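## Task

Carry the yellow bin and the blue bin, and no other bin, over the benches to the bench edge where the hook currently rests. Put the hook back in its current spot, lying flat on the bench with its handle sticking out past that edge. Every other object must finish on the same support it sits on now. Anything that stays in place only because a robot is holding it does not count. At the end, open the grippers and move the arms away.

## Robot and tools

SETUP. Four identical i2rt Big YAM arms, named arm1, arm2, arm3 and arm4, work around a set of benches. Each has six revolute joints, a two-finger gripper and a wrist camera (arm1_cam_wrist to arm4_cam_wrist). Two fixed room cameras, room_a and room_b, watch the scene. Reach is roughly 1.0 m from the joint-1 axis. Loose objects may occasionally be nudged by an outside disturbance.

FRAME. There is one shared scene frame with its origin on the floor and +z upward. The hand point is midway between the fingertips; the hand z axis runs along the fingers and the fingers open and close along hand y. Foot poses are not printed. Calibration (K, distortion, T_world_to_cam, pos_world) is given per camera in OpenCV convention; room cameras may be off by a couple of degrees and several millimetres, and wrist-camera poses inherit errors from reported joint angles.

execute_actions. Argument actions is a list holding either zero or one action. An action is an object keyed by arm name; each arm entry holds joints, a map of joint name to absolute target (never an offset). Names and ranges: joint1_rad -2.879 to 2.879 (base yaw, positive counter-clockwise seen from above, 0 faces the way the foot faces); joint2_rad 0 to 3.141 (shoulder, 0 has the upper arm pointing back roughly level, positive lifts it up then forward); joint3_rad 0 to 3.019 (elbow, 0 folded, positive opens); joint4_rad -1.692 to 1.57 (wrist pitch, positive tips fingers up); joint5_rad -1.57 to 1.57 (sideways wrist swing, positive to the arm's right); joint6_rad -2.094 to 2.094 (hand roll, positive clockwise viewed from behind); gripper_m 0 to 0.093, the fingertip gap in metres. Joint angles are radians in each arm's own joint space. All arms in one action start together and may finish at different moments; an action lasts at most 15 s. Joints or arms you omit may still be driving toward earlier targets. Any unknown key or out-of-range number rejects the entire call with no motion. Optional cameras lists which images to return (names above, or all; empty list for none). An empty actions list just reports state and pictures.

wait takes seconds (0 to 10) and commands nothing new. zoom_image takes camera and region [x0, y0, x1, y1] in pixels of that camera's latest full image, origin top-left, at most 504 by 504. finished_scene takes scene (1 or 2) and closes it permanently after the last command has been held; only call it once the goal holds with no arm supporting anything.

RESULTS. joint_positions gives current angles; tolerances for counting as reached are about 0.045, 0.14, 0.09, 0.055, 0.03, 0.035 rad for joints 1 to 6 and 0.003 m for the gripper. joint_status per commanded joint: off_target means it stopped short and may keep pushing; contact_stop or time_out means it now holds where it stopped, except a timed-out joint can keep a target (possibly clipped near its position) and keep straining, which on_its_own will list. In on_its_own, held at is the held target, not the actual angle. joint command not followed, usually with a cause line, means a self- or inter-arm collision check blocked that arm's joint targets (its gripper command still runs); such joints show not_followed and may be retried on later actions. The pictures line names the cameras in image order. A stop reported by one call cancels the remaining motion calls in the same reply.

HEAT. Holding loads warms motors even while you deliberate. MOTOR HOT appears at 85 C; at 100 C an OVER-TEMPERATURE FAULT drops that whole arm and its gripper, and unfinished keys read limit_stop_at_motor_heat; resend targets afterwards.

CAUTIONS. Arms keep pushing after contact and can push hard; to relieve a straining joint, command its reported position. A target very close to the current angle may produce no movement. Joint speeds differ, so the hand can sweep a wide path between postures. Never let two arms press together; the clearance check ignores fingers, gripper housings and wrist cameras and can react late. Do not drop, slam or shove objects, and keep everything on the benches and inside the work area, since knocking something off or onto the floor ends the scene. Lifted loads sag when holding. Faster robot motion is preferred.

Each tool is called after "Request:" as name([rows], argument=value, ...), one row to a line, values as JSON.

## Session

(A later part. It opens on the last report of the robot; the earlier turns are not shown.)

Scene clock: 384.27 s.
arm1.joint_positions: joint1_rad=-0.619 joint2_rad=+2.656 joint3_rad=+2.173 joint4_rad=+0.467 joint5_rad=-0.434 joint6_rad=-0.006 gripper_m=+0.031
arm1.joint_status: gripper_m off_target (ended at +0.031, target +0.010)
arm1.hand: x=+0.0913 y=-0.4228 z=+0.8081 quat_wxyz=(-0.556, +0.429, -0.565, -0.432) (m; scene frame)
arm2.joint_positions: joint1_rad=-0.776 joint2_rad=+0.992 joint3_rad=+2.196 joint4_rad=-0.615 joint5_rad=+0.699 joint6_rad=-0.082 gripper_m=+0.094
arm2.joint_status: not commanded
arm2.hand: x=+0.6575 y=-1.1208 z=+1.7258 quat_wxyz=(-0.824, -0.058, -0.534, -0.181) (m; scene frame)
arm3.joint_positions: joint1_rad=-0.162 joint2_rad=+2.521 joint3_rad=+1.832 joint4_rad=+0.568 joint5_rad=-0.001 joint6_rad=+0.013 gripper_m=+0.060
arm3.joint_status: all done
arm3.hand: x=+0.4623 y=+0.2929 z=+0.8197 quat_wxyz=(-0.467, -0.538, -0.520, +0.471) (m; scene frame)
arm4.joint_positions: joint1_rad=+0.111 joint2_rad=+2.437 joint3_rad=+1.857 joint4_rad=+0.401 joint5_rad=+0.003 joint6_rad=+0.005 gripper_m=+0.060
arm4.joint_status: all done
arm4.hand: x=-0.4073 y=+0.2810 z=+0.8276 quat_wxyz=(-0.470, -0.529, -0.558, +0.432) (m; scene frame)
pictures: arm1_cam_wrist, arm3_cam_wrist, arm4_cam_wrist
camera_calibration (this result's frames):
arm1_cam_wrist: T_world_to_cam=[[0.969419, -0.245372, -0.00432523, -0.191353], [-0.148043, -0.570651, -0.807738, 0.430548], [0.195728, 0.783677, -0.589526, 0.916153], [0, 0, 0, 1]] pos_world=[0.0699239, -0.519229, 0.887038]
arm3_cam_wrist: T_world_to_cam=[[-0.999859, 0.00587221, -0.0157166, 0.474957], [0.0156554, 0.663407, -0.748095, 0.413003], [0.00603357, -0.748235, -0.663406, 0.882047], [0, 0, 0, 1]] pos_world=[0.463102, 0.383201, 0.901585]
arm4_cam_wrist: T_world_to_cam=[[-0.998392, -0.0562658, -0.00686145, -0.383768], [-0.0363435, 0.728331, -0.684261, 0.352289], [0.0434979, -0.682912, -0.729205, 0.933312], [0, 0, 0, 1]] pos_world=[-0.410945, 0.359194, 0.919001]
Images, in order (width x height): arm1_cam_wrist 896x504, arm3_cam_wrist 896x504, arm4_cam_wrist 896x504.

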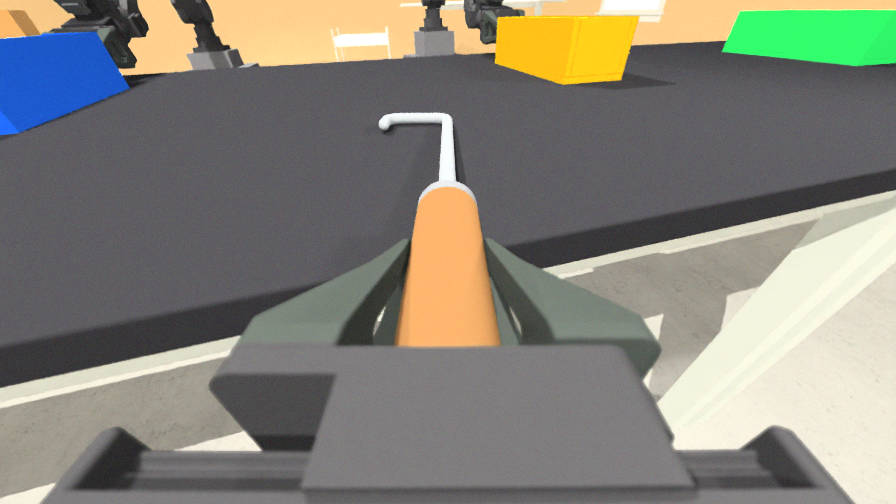

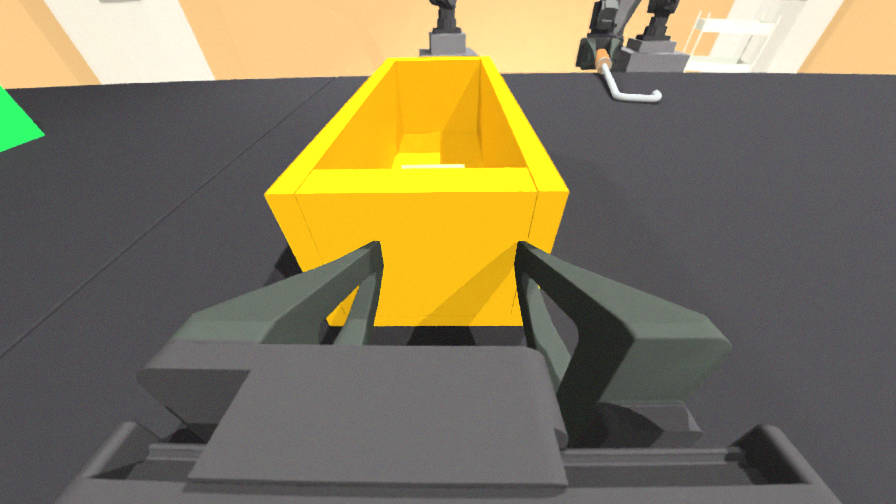

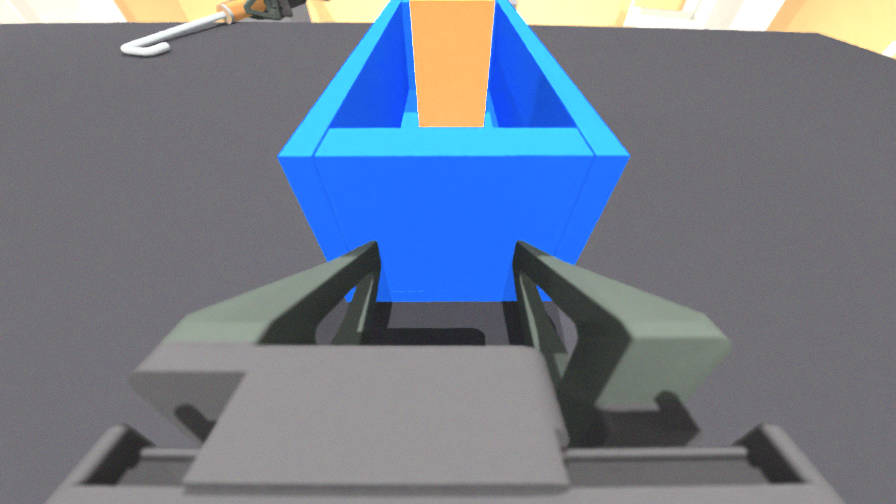

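Request:
execute_actions([
  {"arm1":{"joints":{"joint1_rad":0.0,"joint2_rad":2.25,"joint5_rad":0,"joint6_rad":-1.571}},"arm3":{"joints":{"joint2_rad":2.655,"joint3_rad":2.12,"joint4_rad":0.485}},"arm4":{"joints":{"joint2_rad":2.56,"joint3_rad":2.125,"joint4_rad":0.34}}},
], cameras=["arm1_cam_wrist","arm3_cam_wrist","arm4_cam_wrist","room_b"])

Scene clock: 419.70 s.
arm1.joint_positions: joint1_rad=+0.007 joint2_rad=+2.258 joint3_rad=+2.188 joint4_rad=+0.436 joint5_rad=+0.003 joint6_rad=-1.523 gripper_m=+0.031
arm1.joint_status: joint6_rad time_out (moved -1.517 of -1.565); the others done
arm1.on_its_own: joint6_rad reads -1.523 and still pushes toward -1.571 since a time_out
arm1.hand: x=-0.3987 y=-0.2836 z=+1.1883 quat_wxyz=(-0.826, +0.562, -0.038, +0.007) (m; scene frame)
arm2.joint_positions: joint1_rad=-0.776 joint2_rad=+0.992 joint3_rad=+2.196 joint4_rad=-0.615 joint5_rad=+0.699 joint6_rad=-0.082 gripper_m=+0.094
arm2.joint_status: not commanded
arm2.hand: x=+0.6575 y=-1.1208 z=+1.7258 quat_wxyz=(-0.824, -0.058, -0.534, -0.181) (m; scene frame)
arm3.joint_positions: joint1_rad=-0.162 joint2_rad=+2.649 joint3_rad=+2.060 joint4_rad=+0.500 joint5_rad=-0.001 joint6_rad=+0.013 gripper_m=+0.060
arm3.joint_status: all done
arm3.hand: x=+0.4614 y=+0.2510 z=+0.8129 quat_wxyz=(-0.476, -0.530, -0.513, +0.479) (m; scene frame)
arm4.joint_positions: joint1_rad=+0.111 joint2_rad=+2.548 joint3_rad=+2.064 joint4_rad=+0.348 joint5_rad=+0.003 joint6_rad=+0.005 gripper_m=+0.060
arm4.joint_status: all done
arm4.hand: x=-0.4045 y=+0.2412 z=+0.8315 quat_wxyz=(-0.482, -0.520, -0.548, +0.444) (m; scene frame)
pictures: arm1_cam_wrist, arm3_cam_wrist, arm4_cam_wrist, room_b
camera_calibration (this result's frames):
arm1_cam_wrist: T_world_to_cam=[[0.0249859, -0.355365, 0.934394, -1.2038], [0.769357, -0.589989, -0.244955, 0.436084], [0.63833, 0.725003, 0.258661, 0.279032], [0, 0, 0, 1]] pos_world=[-0.48354, -0.372802, 1.15947]
arm3_cam_wrist: T_world_to_cam=[[-0.99987, 0.00535242, -0.0152066, 0.473919], [0.0151183, 0.638811, -0.769215, 0.459244], [0.005597, -0.769345, -0.638809, 0.831745], [0, 0, 0, 1]] pos_world=[0.462259, 0.343991, 0.89179]
arm4_cam_wrist: T_world_to_cam=[[-0.998397, -0.0561075, -0.00747249, -0.382754], [-0.0338888, 0.698259, -0.715042, 0.417806], [0.045337, -0.713643, -0.699041, 0.891933], [0, 0, 0, 1]] pos_world=[-0.408419, 0.323309, 0.919387]
Images, in order (width x height): arm1_cam_wrist 896x504, arm3_cam_wrist 896x504, arm4_cam_wrist 896x504, room_b 896x504.

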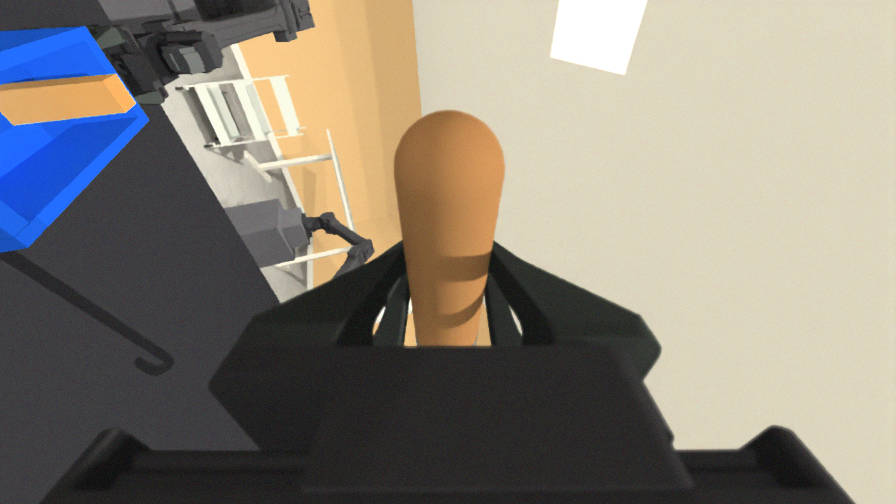

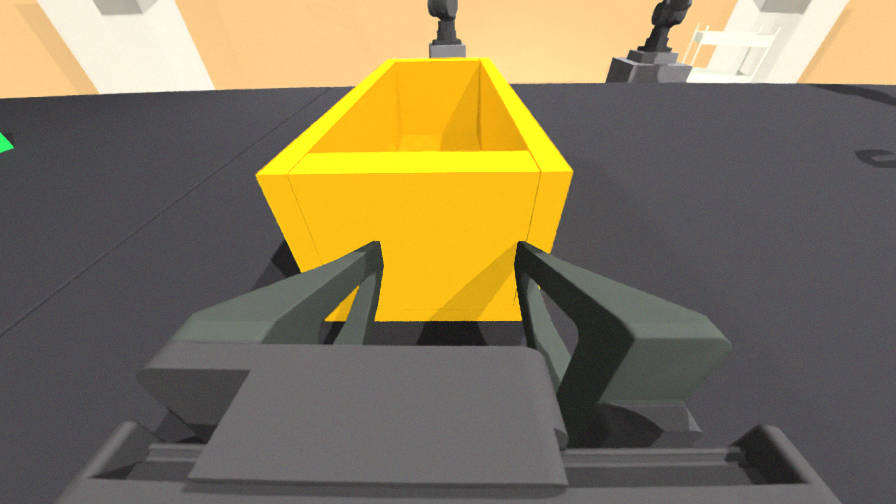

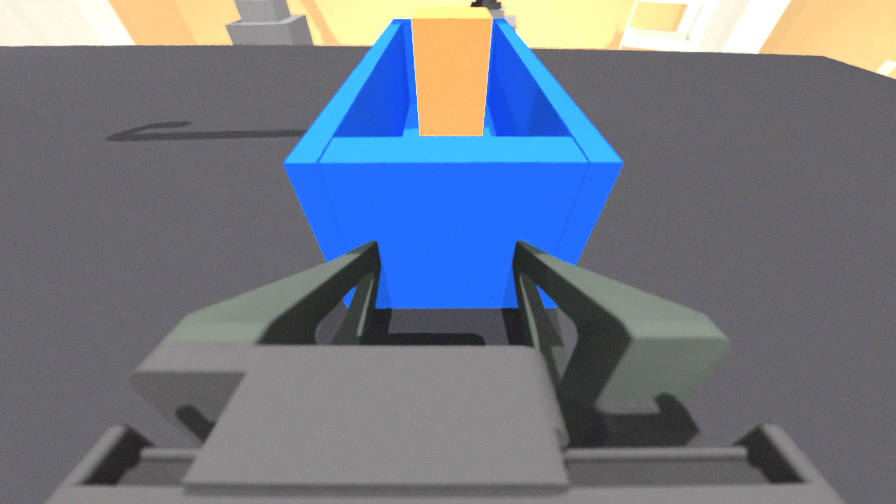

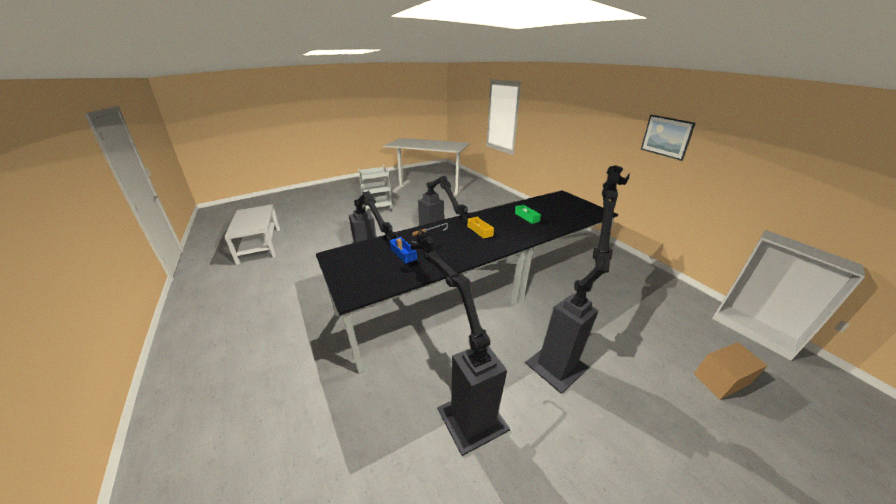

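Request:
execute_actions([
  {"arm1":{"joints":{"joint2_rad":1.75,"joint3_rad":1.9,"joint4_rad":-1.35,"joint6_rad":-1.55}},"arm3":{"joints":{"joint2_rad":1.8,"joint3_rad":1.6,"joint4_rad":0.1}},"arm4":{"joints":{"joint2_rad":1.8,"joint3_rad":1.6,"joint4_rad":0.0}}},
], cameras=["arm1_cam_wrist","arm3_cam_wrist","arm4_cam_wrist","room_b"])

Scene clock: 470.53 s.
arm1.joint_positions: joint1_rad=+0.007 joint2_rad=+1.765 joint3_rad=+1.883 joint4_rad=-1.342 joint5_rad=-0.008 joint6_rad=-1.530 gripper_m=+0.031
arm1.joint_status: all done
arm1.hand: x=-0.4224 y=-0.5826 z=+1.0468 quat_wxyz=(-0.176, +0.983, -0.054, -0.005) (m; scene frame)
arm2.joint_positions: joint1_rad=-0.776 joint2_rad=+0.992 joint3_rad=+2.196 joint4_rad=-0.615 joint5_rad=+0.699 joint6_rad=-0.082 gripper_m=+0.094
arm2.joint_status: not commanded
arm2.hand: x=+0.6575 y=-1.1208 z=+1.7258 quat_wxyz=(-0.824, -0.058, -0.534, -0.181) (m; scene frame)
arm3.joint_positions: joint1_rad=-0.162 joint2_rad=+1.800 joint3_rad=+1.592 joint4_rad=+0.115 joint5_rad=-0.001 joint6_rad=+0.013 gripper_m=+0.060
arm3.joint_status: all done
arm3.hand: x=+0.4650 y=+0.4088 z=+1.1796 quat_wxyz=(-0.475, -0.531, -0.514, +0.478) (m; scene frame)
arm4.joint_positions: joint1_rad=+0.111 joint2_rad=+1.800 joint3_rad=+1.601 joint4_rad=+0.006 joint5_rad=+0.003 joint6_rad=+0.005 gripper_m=+0.060
arm4.joint_status: all done
arm4.hand: x=-0.4192 y=+0.4048 z=+1.1190 quat_wxyz=(-0.467, -0.532, -0.561, +0.429) (m; scene frame)
pictures: arm1_cam_wrist, arm3_cam_wrist, arm4_cam_wrist, room_b
camera_calibration (this result's frames):
arm1_cam_wrist: T_world_to_cam=[[0.102252, 0.937316, 0.333142, 0.2379], [0.803858, -0.275131, 0.527366, -0.367178], [0.585967, 0.213875, -0.781601, 1.31656], [0, 0, 0, 1]] pos_world=[-0.500627, -0.605588, 1.14341]
arm3_cam_wrist: T_world_to_cam=[[-0.999869, 0.00540667, -0.0152614, 0.482269], [0.0151758, 0.641448, -0.767016, 0.636806], [0.0056424, -0.767147, -0.641446, 1.18952], [0, 0, 0, 1]] pos_world=[0.46583, 0.501453, 1.25881]
arm4_cam_wrist: T_world_to_cam=[[-0.99839, -0.0563202, -0.00667363, -0.386867], [-0.0370875, 0.737373, -0.674467, 0.446137], [0.042907, -0.673134, -0.738275, 1.23682], [0, 0, 0, 1]] pos_world=[-0.422766, 0.481791, 1.21144]
Images, in order (width x height): arm1_cam_wrist 896x504, arm3_cam_wrist 896x504, arm4_cam_wrist 896x504, room_b 896x504.

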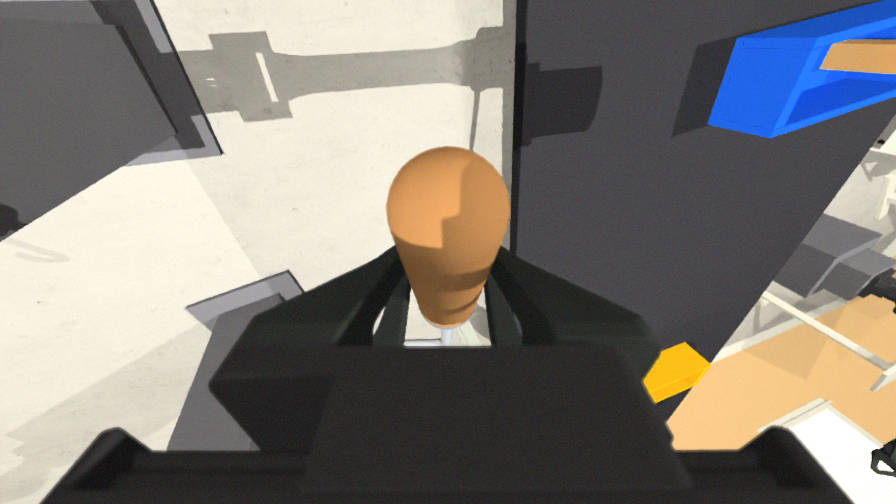

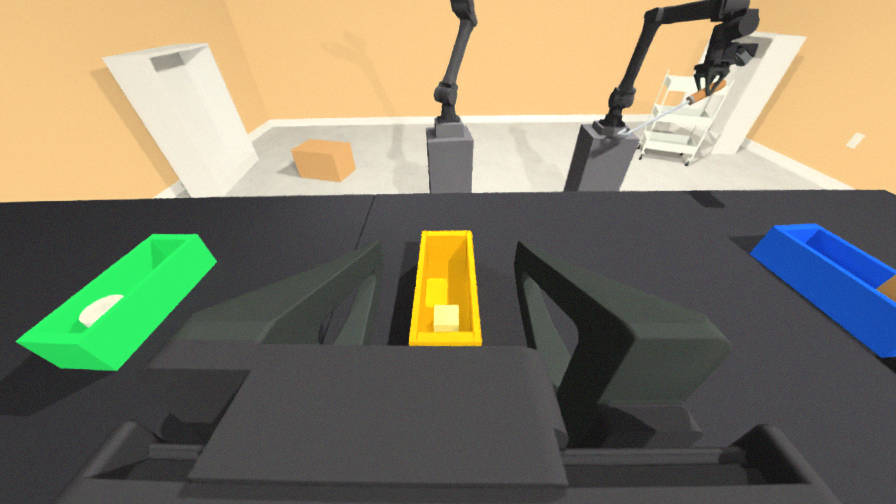

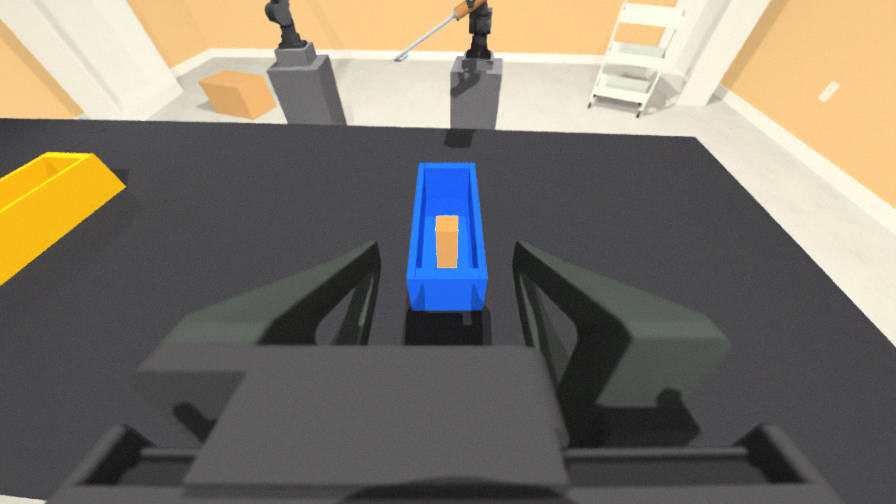

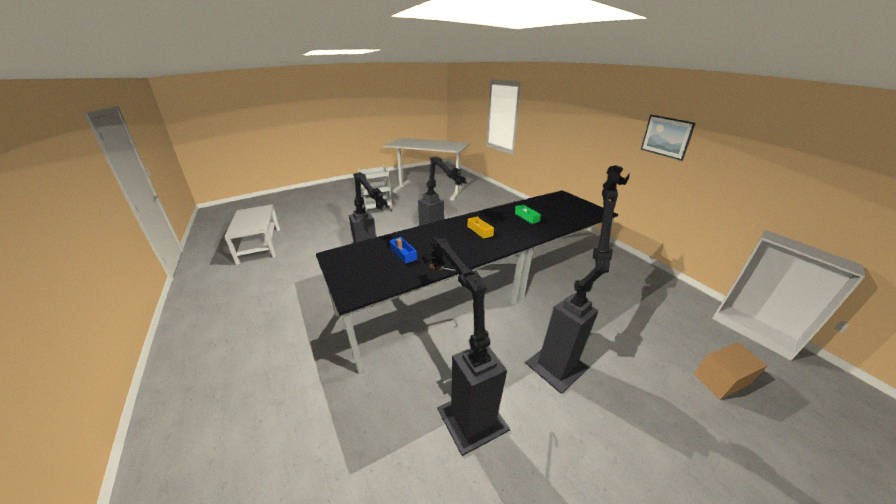

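Request:
wait(seconds=5)

Scene clock: 479.03 s.
arm1.joint_positions: joint1_rad=+0.007 joint2_rad=+1.765 joint3_rad=+1.883 joint4_rad=-1.342 joint5_rad=-0.008 joint6_rad=-1.530 gripper_m=+0.031
arm1.joint_status: all done
arm1.hand: x=-0.4224 y=-0.5826 z=+1.0468 quat_wxyz=(-0.176, +0.983, -0.054, -0.005) (m; scene frame)
arm2.joint_positions: joint1_rad=-0.776 joint2_rad=+0.992 joint3_rad=+2.196 joint4_rad=-0.615 joint5_rad=+0.699 joint6_rad=-0.082 gripper_m=+0.094
arm2.joint_status: not commanded
arm2.hand: x=+0.6575 y=-1.1208 z=+1.7258 quat_wxyz=(-0.824, -0.058, -0.534, -0.181) (m; scene frame)
arm3.joint_positions: joint1_rad=-0.162 joint2_rad=+1.800 joint3_rad=+1.592 joint4_rad=+0.115 joint5_rad=-0.001 joint6_rad=+0.013 gripper_m=+0.060
arm3.joint_status: all done
arm3.hand: x=+0.4650 y=+0.4088 z=+1.1796 quat_wxyz=(-0.475, -0.531, -0.514, +0.478) (m; scene frame)
arm4.joint_positions: joint1_rad=+0.111 joint2_rad=+1.800 joint3_rad=+1.601 joint4_rad=+0.006 joint5_rad=+0.003 joint6_rad=+0.005 gripper_m=+0.060
arm4.joint_status: all done
arm4.hand: x=-0.4192 y=+0.4048 z=+1.1190 quat_wxyz=(-0.467, -0.532, -0.561, +0.429) (m; scene frame)
wait: 5.00 s; at rest from the start
pictures: arm1_cam_wrist, arm2_cam_wrist, arm3_cam_wrist, arm4_cam_wrist, room_a, room_b
camera_calibration (this result's frames):
arm1_cam_wrist: T_world_to_cam=[[0.101873, 0.937353, 0.333153, 0.237751], [0.803887, -0.274841, 0.527474, -0.36711], [0.585993, 0.214082, -0.781525, 1.31661], [0, 0, 0, 1]] pos_world=[-0.500631, -0.605616, 1.1434]
arm2_cam_wrist: T_world_to_cam=[[0.24208, -0.929956, -0.27673, -0.724419], [-0.238189, 0.219525, -0.946084, 2.04143], [0.940565, 0.294942, -0.168362, 0.130659], [0, 0, 0, 1]] pos_world=[0.538719, -1.16036, 1.75289]
arm3_cam_wrist: T_world_to_cam=[[-0.999869, 0.00540667, -0.0152614, 0.482269], [0.0151758, 0.641448, -0.767016, 0.636806], [0.0056424, -0.767147, -0.641446, 1.18952], [0, 0, 0, 1]] pos_world=[0.46583, 0.501453, 1.25881]
arm4_cam_wrist: T_world_to_cam=[[-0.99839, -0.0563202, -0.00667363, -0.386867], [-0.0370875, 0.737373, -0.674467, 0.446137], [0.042907, -0.673134, -0.738275, 1.23682], [0, 0, 0, 1]] pos_world=[-0.422766, 0.481791, 1.21144]
Images, in order (width x height): arm1_cam_wrist 896x504, arm2_cam_wrist 896x504, arm3_cam_wrist 896x504, arm4_cam_wrist 896x504, room_a 896x504, room_b 896x504.

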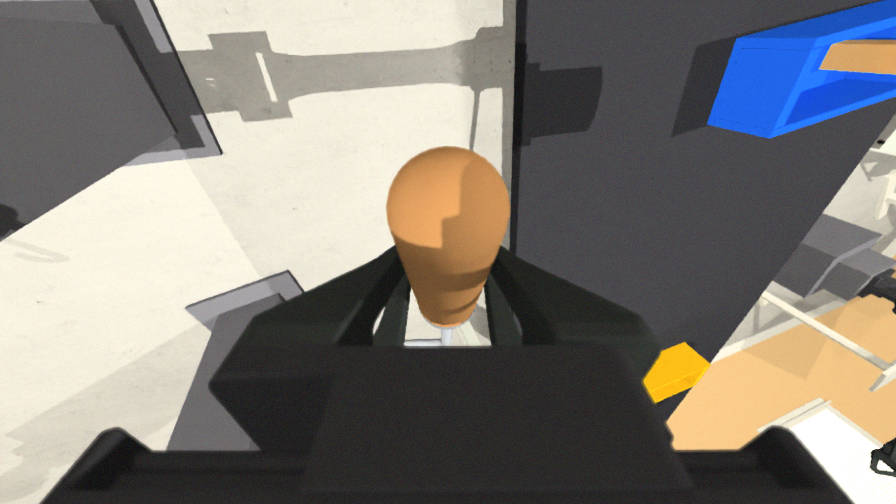

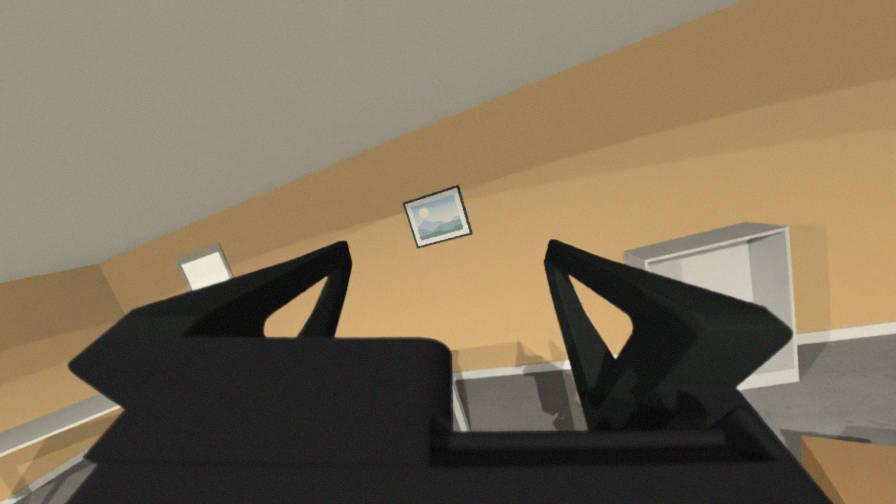

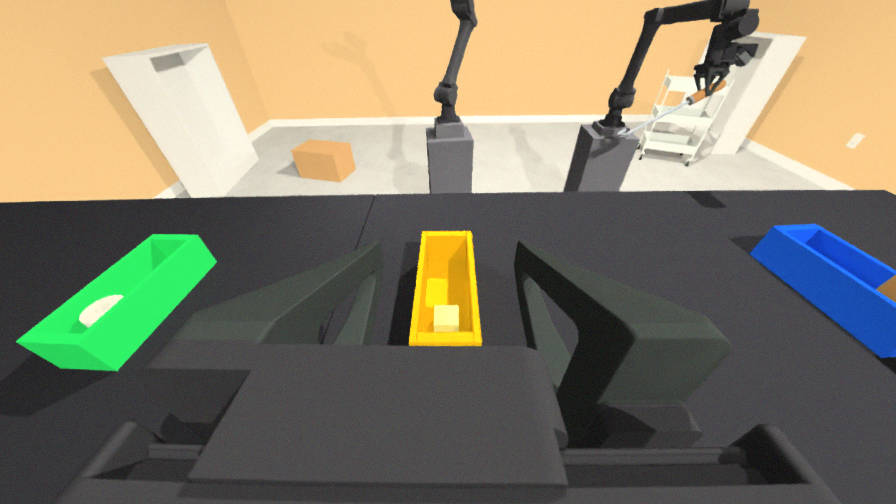

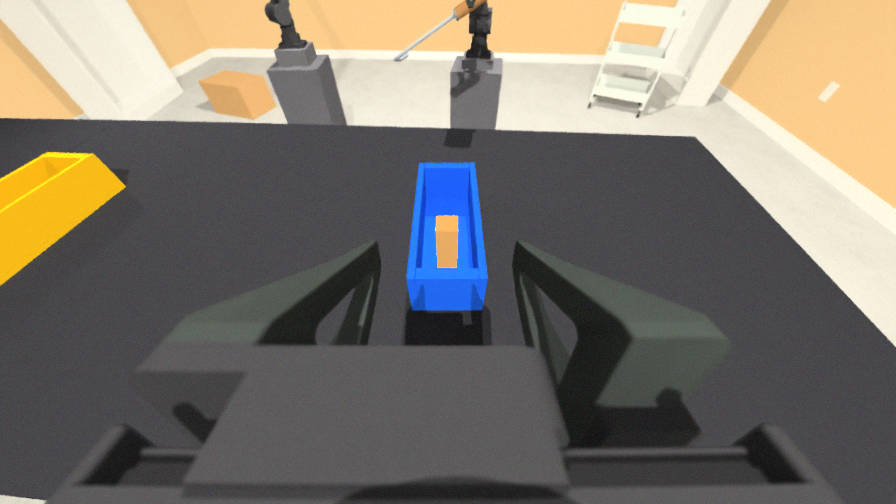

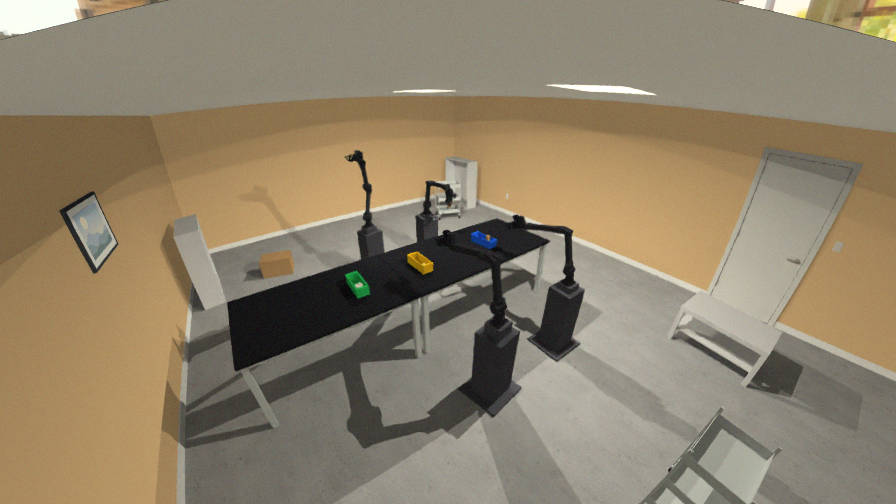

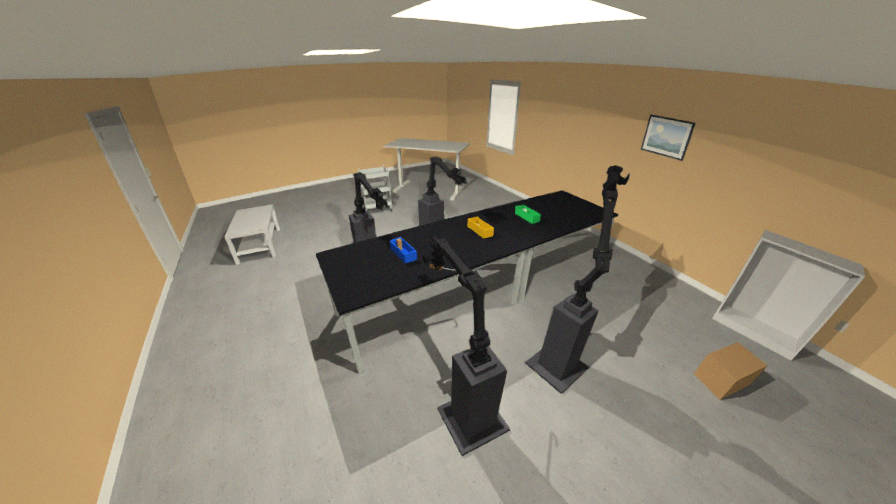

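Request:
execute_actions([
  {"arm1":{"joints":{"joint4_rad":-1.68,"joint5_rad":1.0}},"arm4":{"joints":{"joint4_rad":0.3}}},
], cameras=["arm1_cam_wrist","arm4_cam_wrist","room_b"])

Scene clock: 505.87 s.
arm1.joint_positions: joint1_rad=+0.005 joint2_rad=+1.765 joint3_rad=+1.883 joint4_rad=-1.666 joint5_rad=+0.983 joint6_rad=-1.540 gripper_m=+0.031
arm1.joint_status: all done
arm1.hand: x=-0.2824 y=-0.6729 z=+1.1071 quat_wxyz=(-0.004, +0.882, -0.052, +0.469) (m; scene frame)
arm2.joint_positions: joint1_rad=-0.776 joint2_rad=+0.992 joint3_rad=+2.196 joint4_rad=-0.615 joint5_rad=+0.699 joint6_rad=-0.082 gripper_m=+0.094
arm2.joint_status: not commanded
arm2.hand: x=+0.6575 y=-1.1208 z=+1.7258 quat_wxyz=(-0.824, -0.058, -0.534, -0.181) (m; scene frame)
arm3.joint_positions: joint1_rad=-0.162 joint2_rad=+1.800 joint3_rad=+1.592 joint4_rad=+0.115 joint5_rad=-0.001 joint6_rad=+0.013 gripper_m=+0.060
arm3.joint_status: not commanded
arm3.hand: x=+0.4650 y=+0.4088 z=+1.1796 quat_wxyz=(-0.475, -0.531, -0.514, +0.478) (m; scene frame)
arm4.joint_positions: joint1_rad=+0.111 joint2_rad=+1.800 joint3_rad=+1.601 joint4_rad=+0.281 joint5_rad=+0.003 joint6_rad=+0.005 gripper_m=+0.060
arm4.joint_status: all done
arm4.hand: x=-0.4196 y=+0.4006 z=+1.1863 quat_wxyz=(-0.540, -0.468, -0.492, +0.497) (m; scene frame)
pictures: arm1_cam_wrist, arm4_cam_wrist, room_b
camera_calibration (this result's frames):
arm1_cam_wrist: T_world_to_cam=[[0.0960445, 0.994455, 0.0428349, 0.646224], [-0.0299063, -0.0401314, 0.998747, -1.13557], [0.994928, -0.0972052, 0.025886, 0.313159], [0, 0, 0, 1]] pos_world=[-0.407598, -0.657772, 1.09836]
arm4_cam_wrist: T_world_to_cam=[[-0.99839, -0.0557158, -0.010643, -0.382622], [-0.020357, 0.527073, -0.849576, 0.793573], [0.0529444, -0.847991, -0.527359, 1.10778], [0, 0, 0, 1]] pos_world=[-0.424502, 0.499802, 1.25433]
Images, in order (width x height): arm1_cam_wrist 896x504, arm4_cam_wrist 896x504, room_b 896x504.

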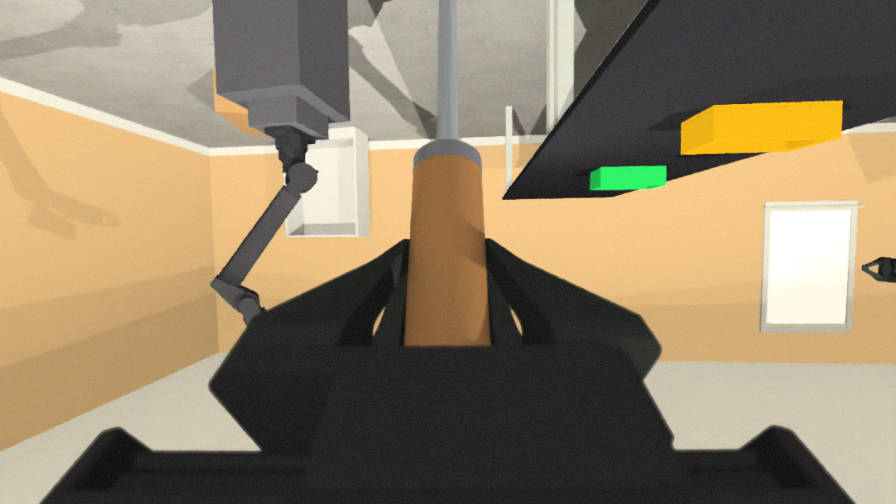

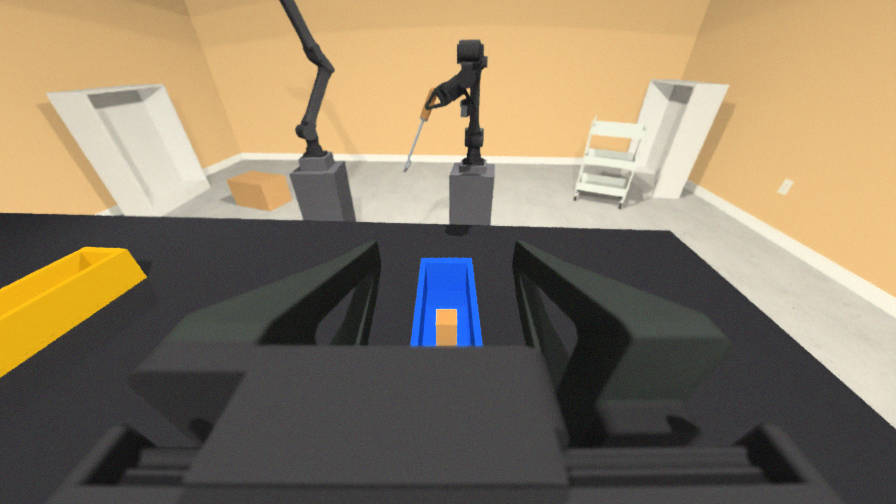

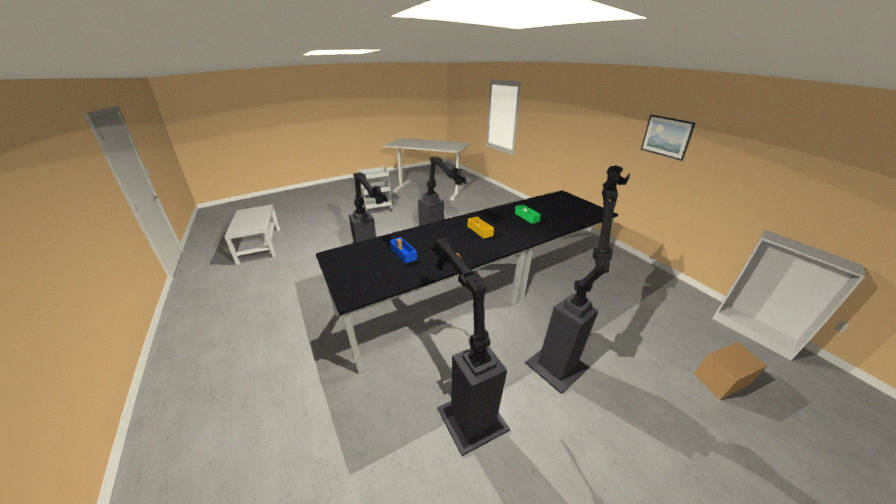

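Request:
execute_actions([
  {"arm1":{"joints":{"joint5_rad":-0.45}}},
], cameras=["arm1_cam_wrist","arm4_cam_wrist"])

Request:
zoom_image(camera="arm4_cam_wrist", region=[370, 20, 600, 230])

Scene clock: 531.47 s.
arm1.joint_positions: joint1_rad=+0.005 joint2_rad=+1.765 joint3_rad=+1.883 joint4_rad=-1.668 joint5_rad=-0.433 joint6_rad=-1.543 gripper_m=+0.031
arm1.joint_status: all done
arm1.hand: x=-0.4975 y=-0.6561 z=+1.0482 quat_wxyz=(-0.019, +0.975, -0.045, -0.219) (m; scene frame)
arm2.joint_positions: joint1_rad=-0.776 joint2_rad=+0.992 joint3_rad=+2.196 joint4_rad=-0.615 joint5_rad=+0.699 joint6_rad=-0.082 gripper_m=+0.094
arm2.joint_status: not commanded
arm2.hand: x=+0.6575 y=-1.1208 z=+1.7258 quat_wxyz=(-0.824, -0.058, -0.534, -0.181) (m; scene frame)
arm3.joint_positions: joint1_rad=-0.162 joint2_rad=+1.800 joint3_rad=+1.592 joint4_rad=+0.115 joint5_rad=-0.001 joint6_rad=+0.013 gripper_m=+0.060
arm3.joint_status: not commanded
arm3.hand: x=+0.4650 y=+0.4088 z=+1.1796 quat_wxyz=(-0.475, -0.531, -0.514, +0.478) (m; scene frame)
arm4.joint_positions: joint1_rad=+0.111 joint2_rad=+1.800 joint3_rad=+1.601 joint4_rad=+0.281 joint5_rad=+0.003 joint6_rad=+0.005 gripper_m=+0.060
arm4.joint_status: not commanded
arm4.hand: x=-0.4196 y=+0.4006 z=+1.1863 quat_wxyz=(-0.540, -0.468, -0.492, +0.497) (m; scene frame)
pictures: arm1_cam_wrist, arm4_cam_wrist
camera_calibration (this result's frames):
arm1_cam_wrist: T_world_to_cam=[[0.0854134, 0.996322, 0.00687759, 0.686341], [0.980038, -0.0852572, 0.1796, 0.248945], [0.179526, -0.00859996, -0.983716, 1.24106], [0, 0, 0, 1]] pos_world=[-0.525401, -0.651919, 1.17142]
arm4_cam_wrist: T_world_to_cam=[[-0.99839, -0.0557158, -0.010643, -0.382622], [-0.020357, 0.527073, -0.849576, 0.793573], [0.0529444, -0.847991, -0.527359, 1.10778], [0, 0, 0, 1]] pos_world=[-0.424502, 0.499802, 1.25433]
Images, in order (width x height): arm1_cam_wrist 896x504, arm4_cam_wrist 896x504.

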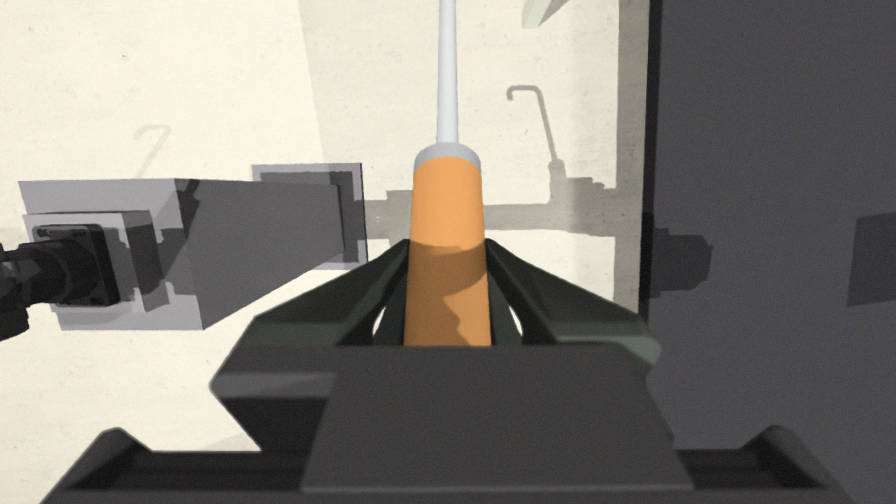

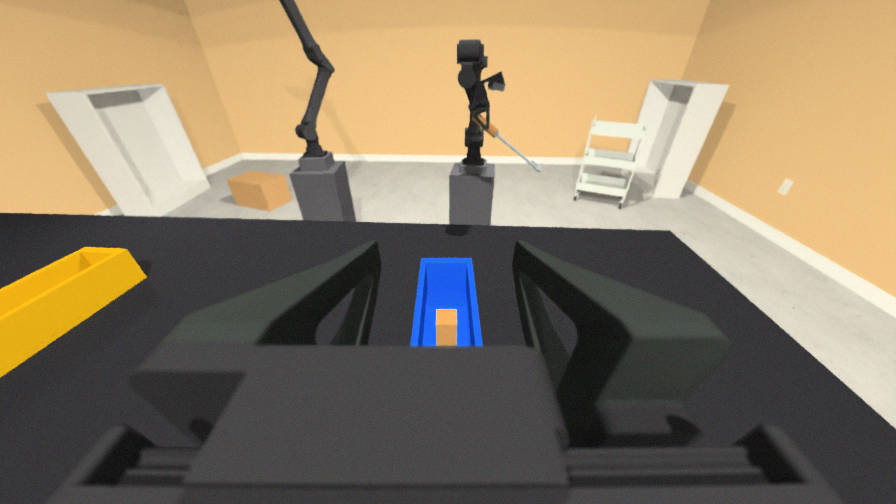

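Region (370, 20, 600, 230) of arm4_cam_wrist's 896x504 image, scaled by 2.191, with more detail than that image has; it fills the top 460 rows of this view, and the rest is white.

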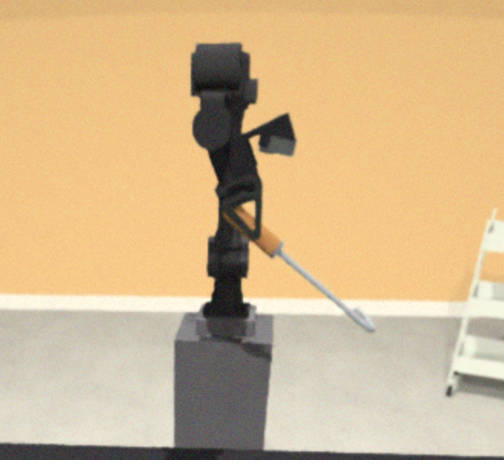

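Request:
execute_actions([
  {"arm1":{"joints":{"joint5_rad":-0.72}}},
], cameras=["arm1_cam_wrist","arm4_cam_wrist"])

Request:
zoom_image(camera="arm4_cam_wrist", region=[370, 20, 600, 230])

Scene clock: 540.43 s.
arm1.joint_positions: joint1_rad=+0.005 joint2_rad=+1.765 joint3_rad=+1.883 joint4_rad=-1.668 joint5_rad=-0.704 joint6_rad=-1.544 gripper_m=+0.031
arm1.joint_status: all done
arm1.hand: x=-0.5363 y=-0.6540 z=+1.0735 quat_wxyz=(-0.021, +0.936, -0.041, -0.348) (m; scene frame)
arm2.joint_positions: joint1_rad=-0.776 joint2_rad=+0.992 joint3_rad=+2.196 joint4_rad=-0.615 joint5_rad=+0.699 joint6_rad=-0.082 gripper_m=+0.094
arm2.joint_status: not commanded
arm2.hand: x=+0.6575 y=-1.1208 z=+1.7258 quat_wxyz=(-0.824, -0.058, -0.534, -0.181) (m; scene frame)
arm3.joint_positions: joint1_rad=-0.162 joint2_rad=+1.800 joint3_rad=+1.592 joint4_rad=+0.115 joint5_rad=-0.001 joint6_rad=+0.013 gripper_m=+0.060
arm3.joint_status: not commanded
arm3.hand: x=+0.4650 y=+0.4088 z=+1.1796 quat_wxyz=(-0.475, -0.531, -0.514, +0.478) (m; scene frame)
arm4.joint_positions: joint1_rad=+0.111 joint2_rad=+1.800 joint3_rad=+1.601 joint4_rad=+0.281 joint5_rad=+0.003 joint6_rad=+0.005 gripper_m=+0.060
arm4.joint_status: not commanded
arm4.hand: x=-0.4196 y=+0.4006 z=+1.1863 quat_wxyz=(-0.540, -0.468, -0.492, +0.497) (m; scene frame)
pictures: arm1_cam_wrist, arm4_cam_wrist
camera_calibration (this result's frames):
arm1_cam_wrist: T_world_to_cam=[[0.0780131, 0.99694, 0.0048609, 0.686039], [0.992941, -0.0772613, -0.0899924, 0.584199], [-0.0893415, 0.0118472, -0.995931, 1.15524], [0, 0, 0, 1]] pos_world=[-0.530384, -0.65249, 1.19977]
arm4_cam_wrist: T_world_to_cam=[[-0.99839, -0.0557158, -0.010643, -0.382622], [-0.020357, 0.527073, -0.849576, 0.793573], [0.0529444, -0.847991, -0.527359, 1.10778], [0, 0, 0, 1]] pos_world=[-0.424502, 0.499802, 1.25433]
Images, in order (width x height): arm1_cam_wrist 896x504, arm4_cam_wrist 896x504.

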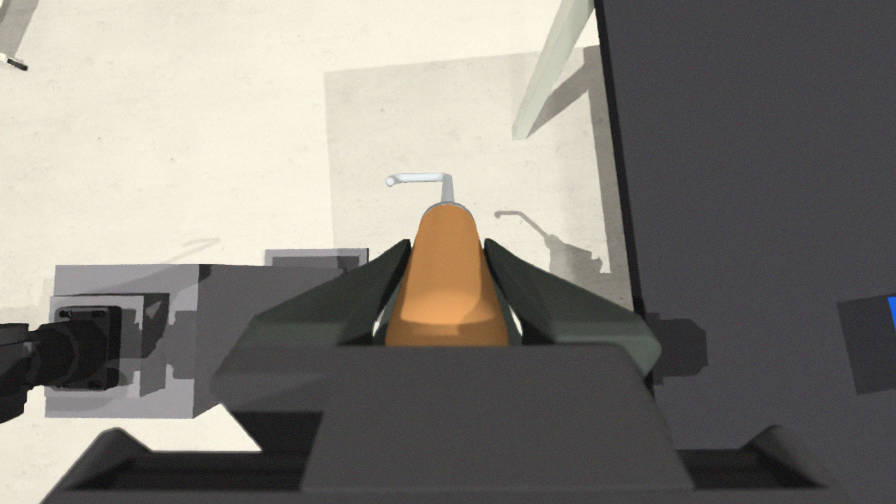

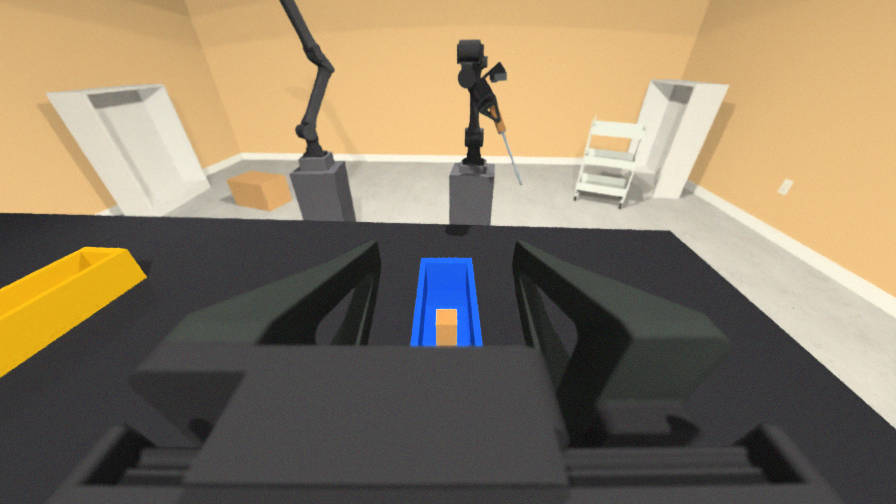

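Region (370, 20, 600, 230) of arm4_cam_wrist's 896x504 image, scaled by 2.191, with more detail than that image has; it fills the top 460 rows of this view, and the rest is white.

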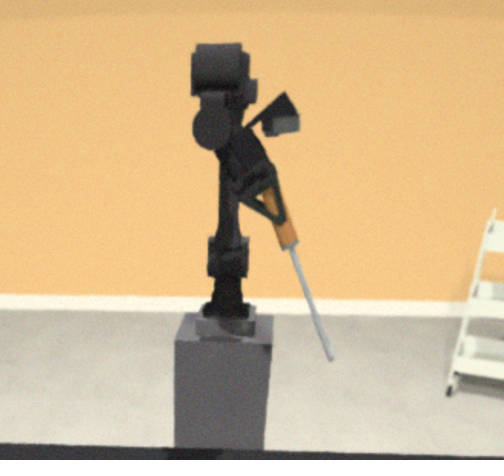

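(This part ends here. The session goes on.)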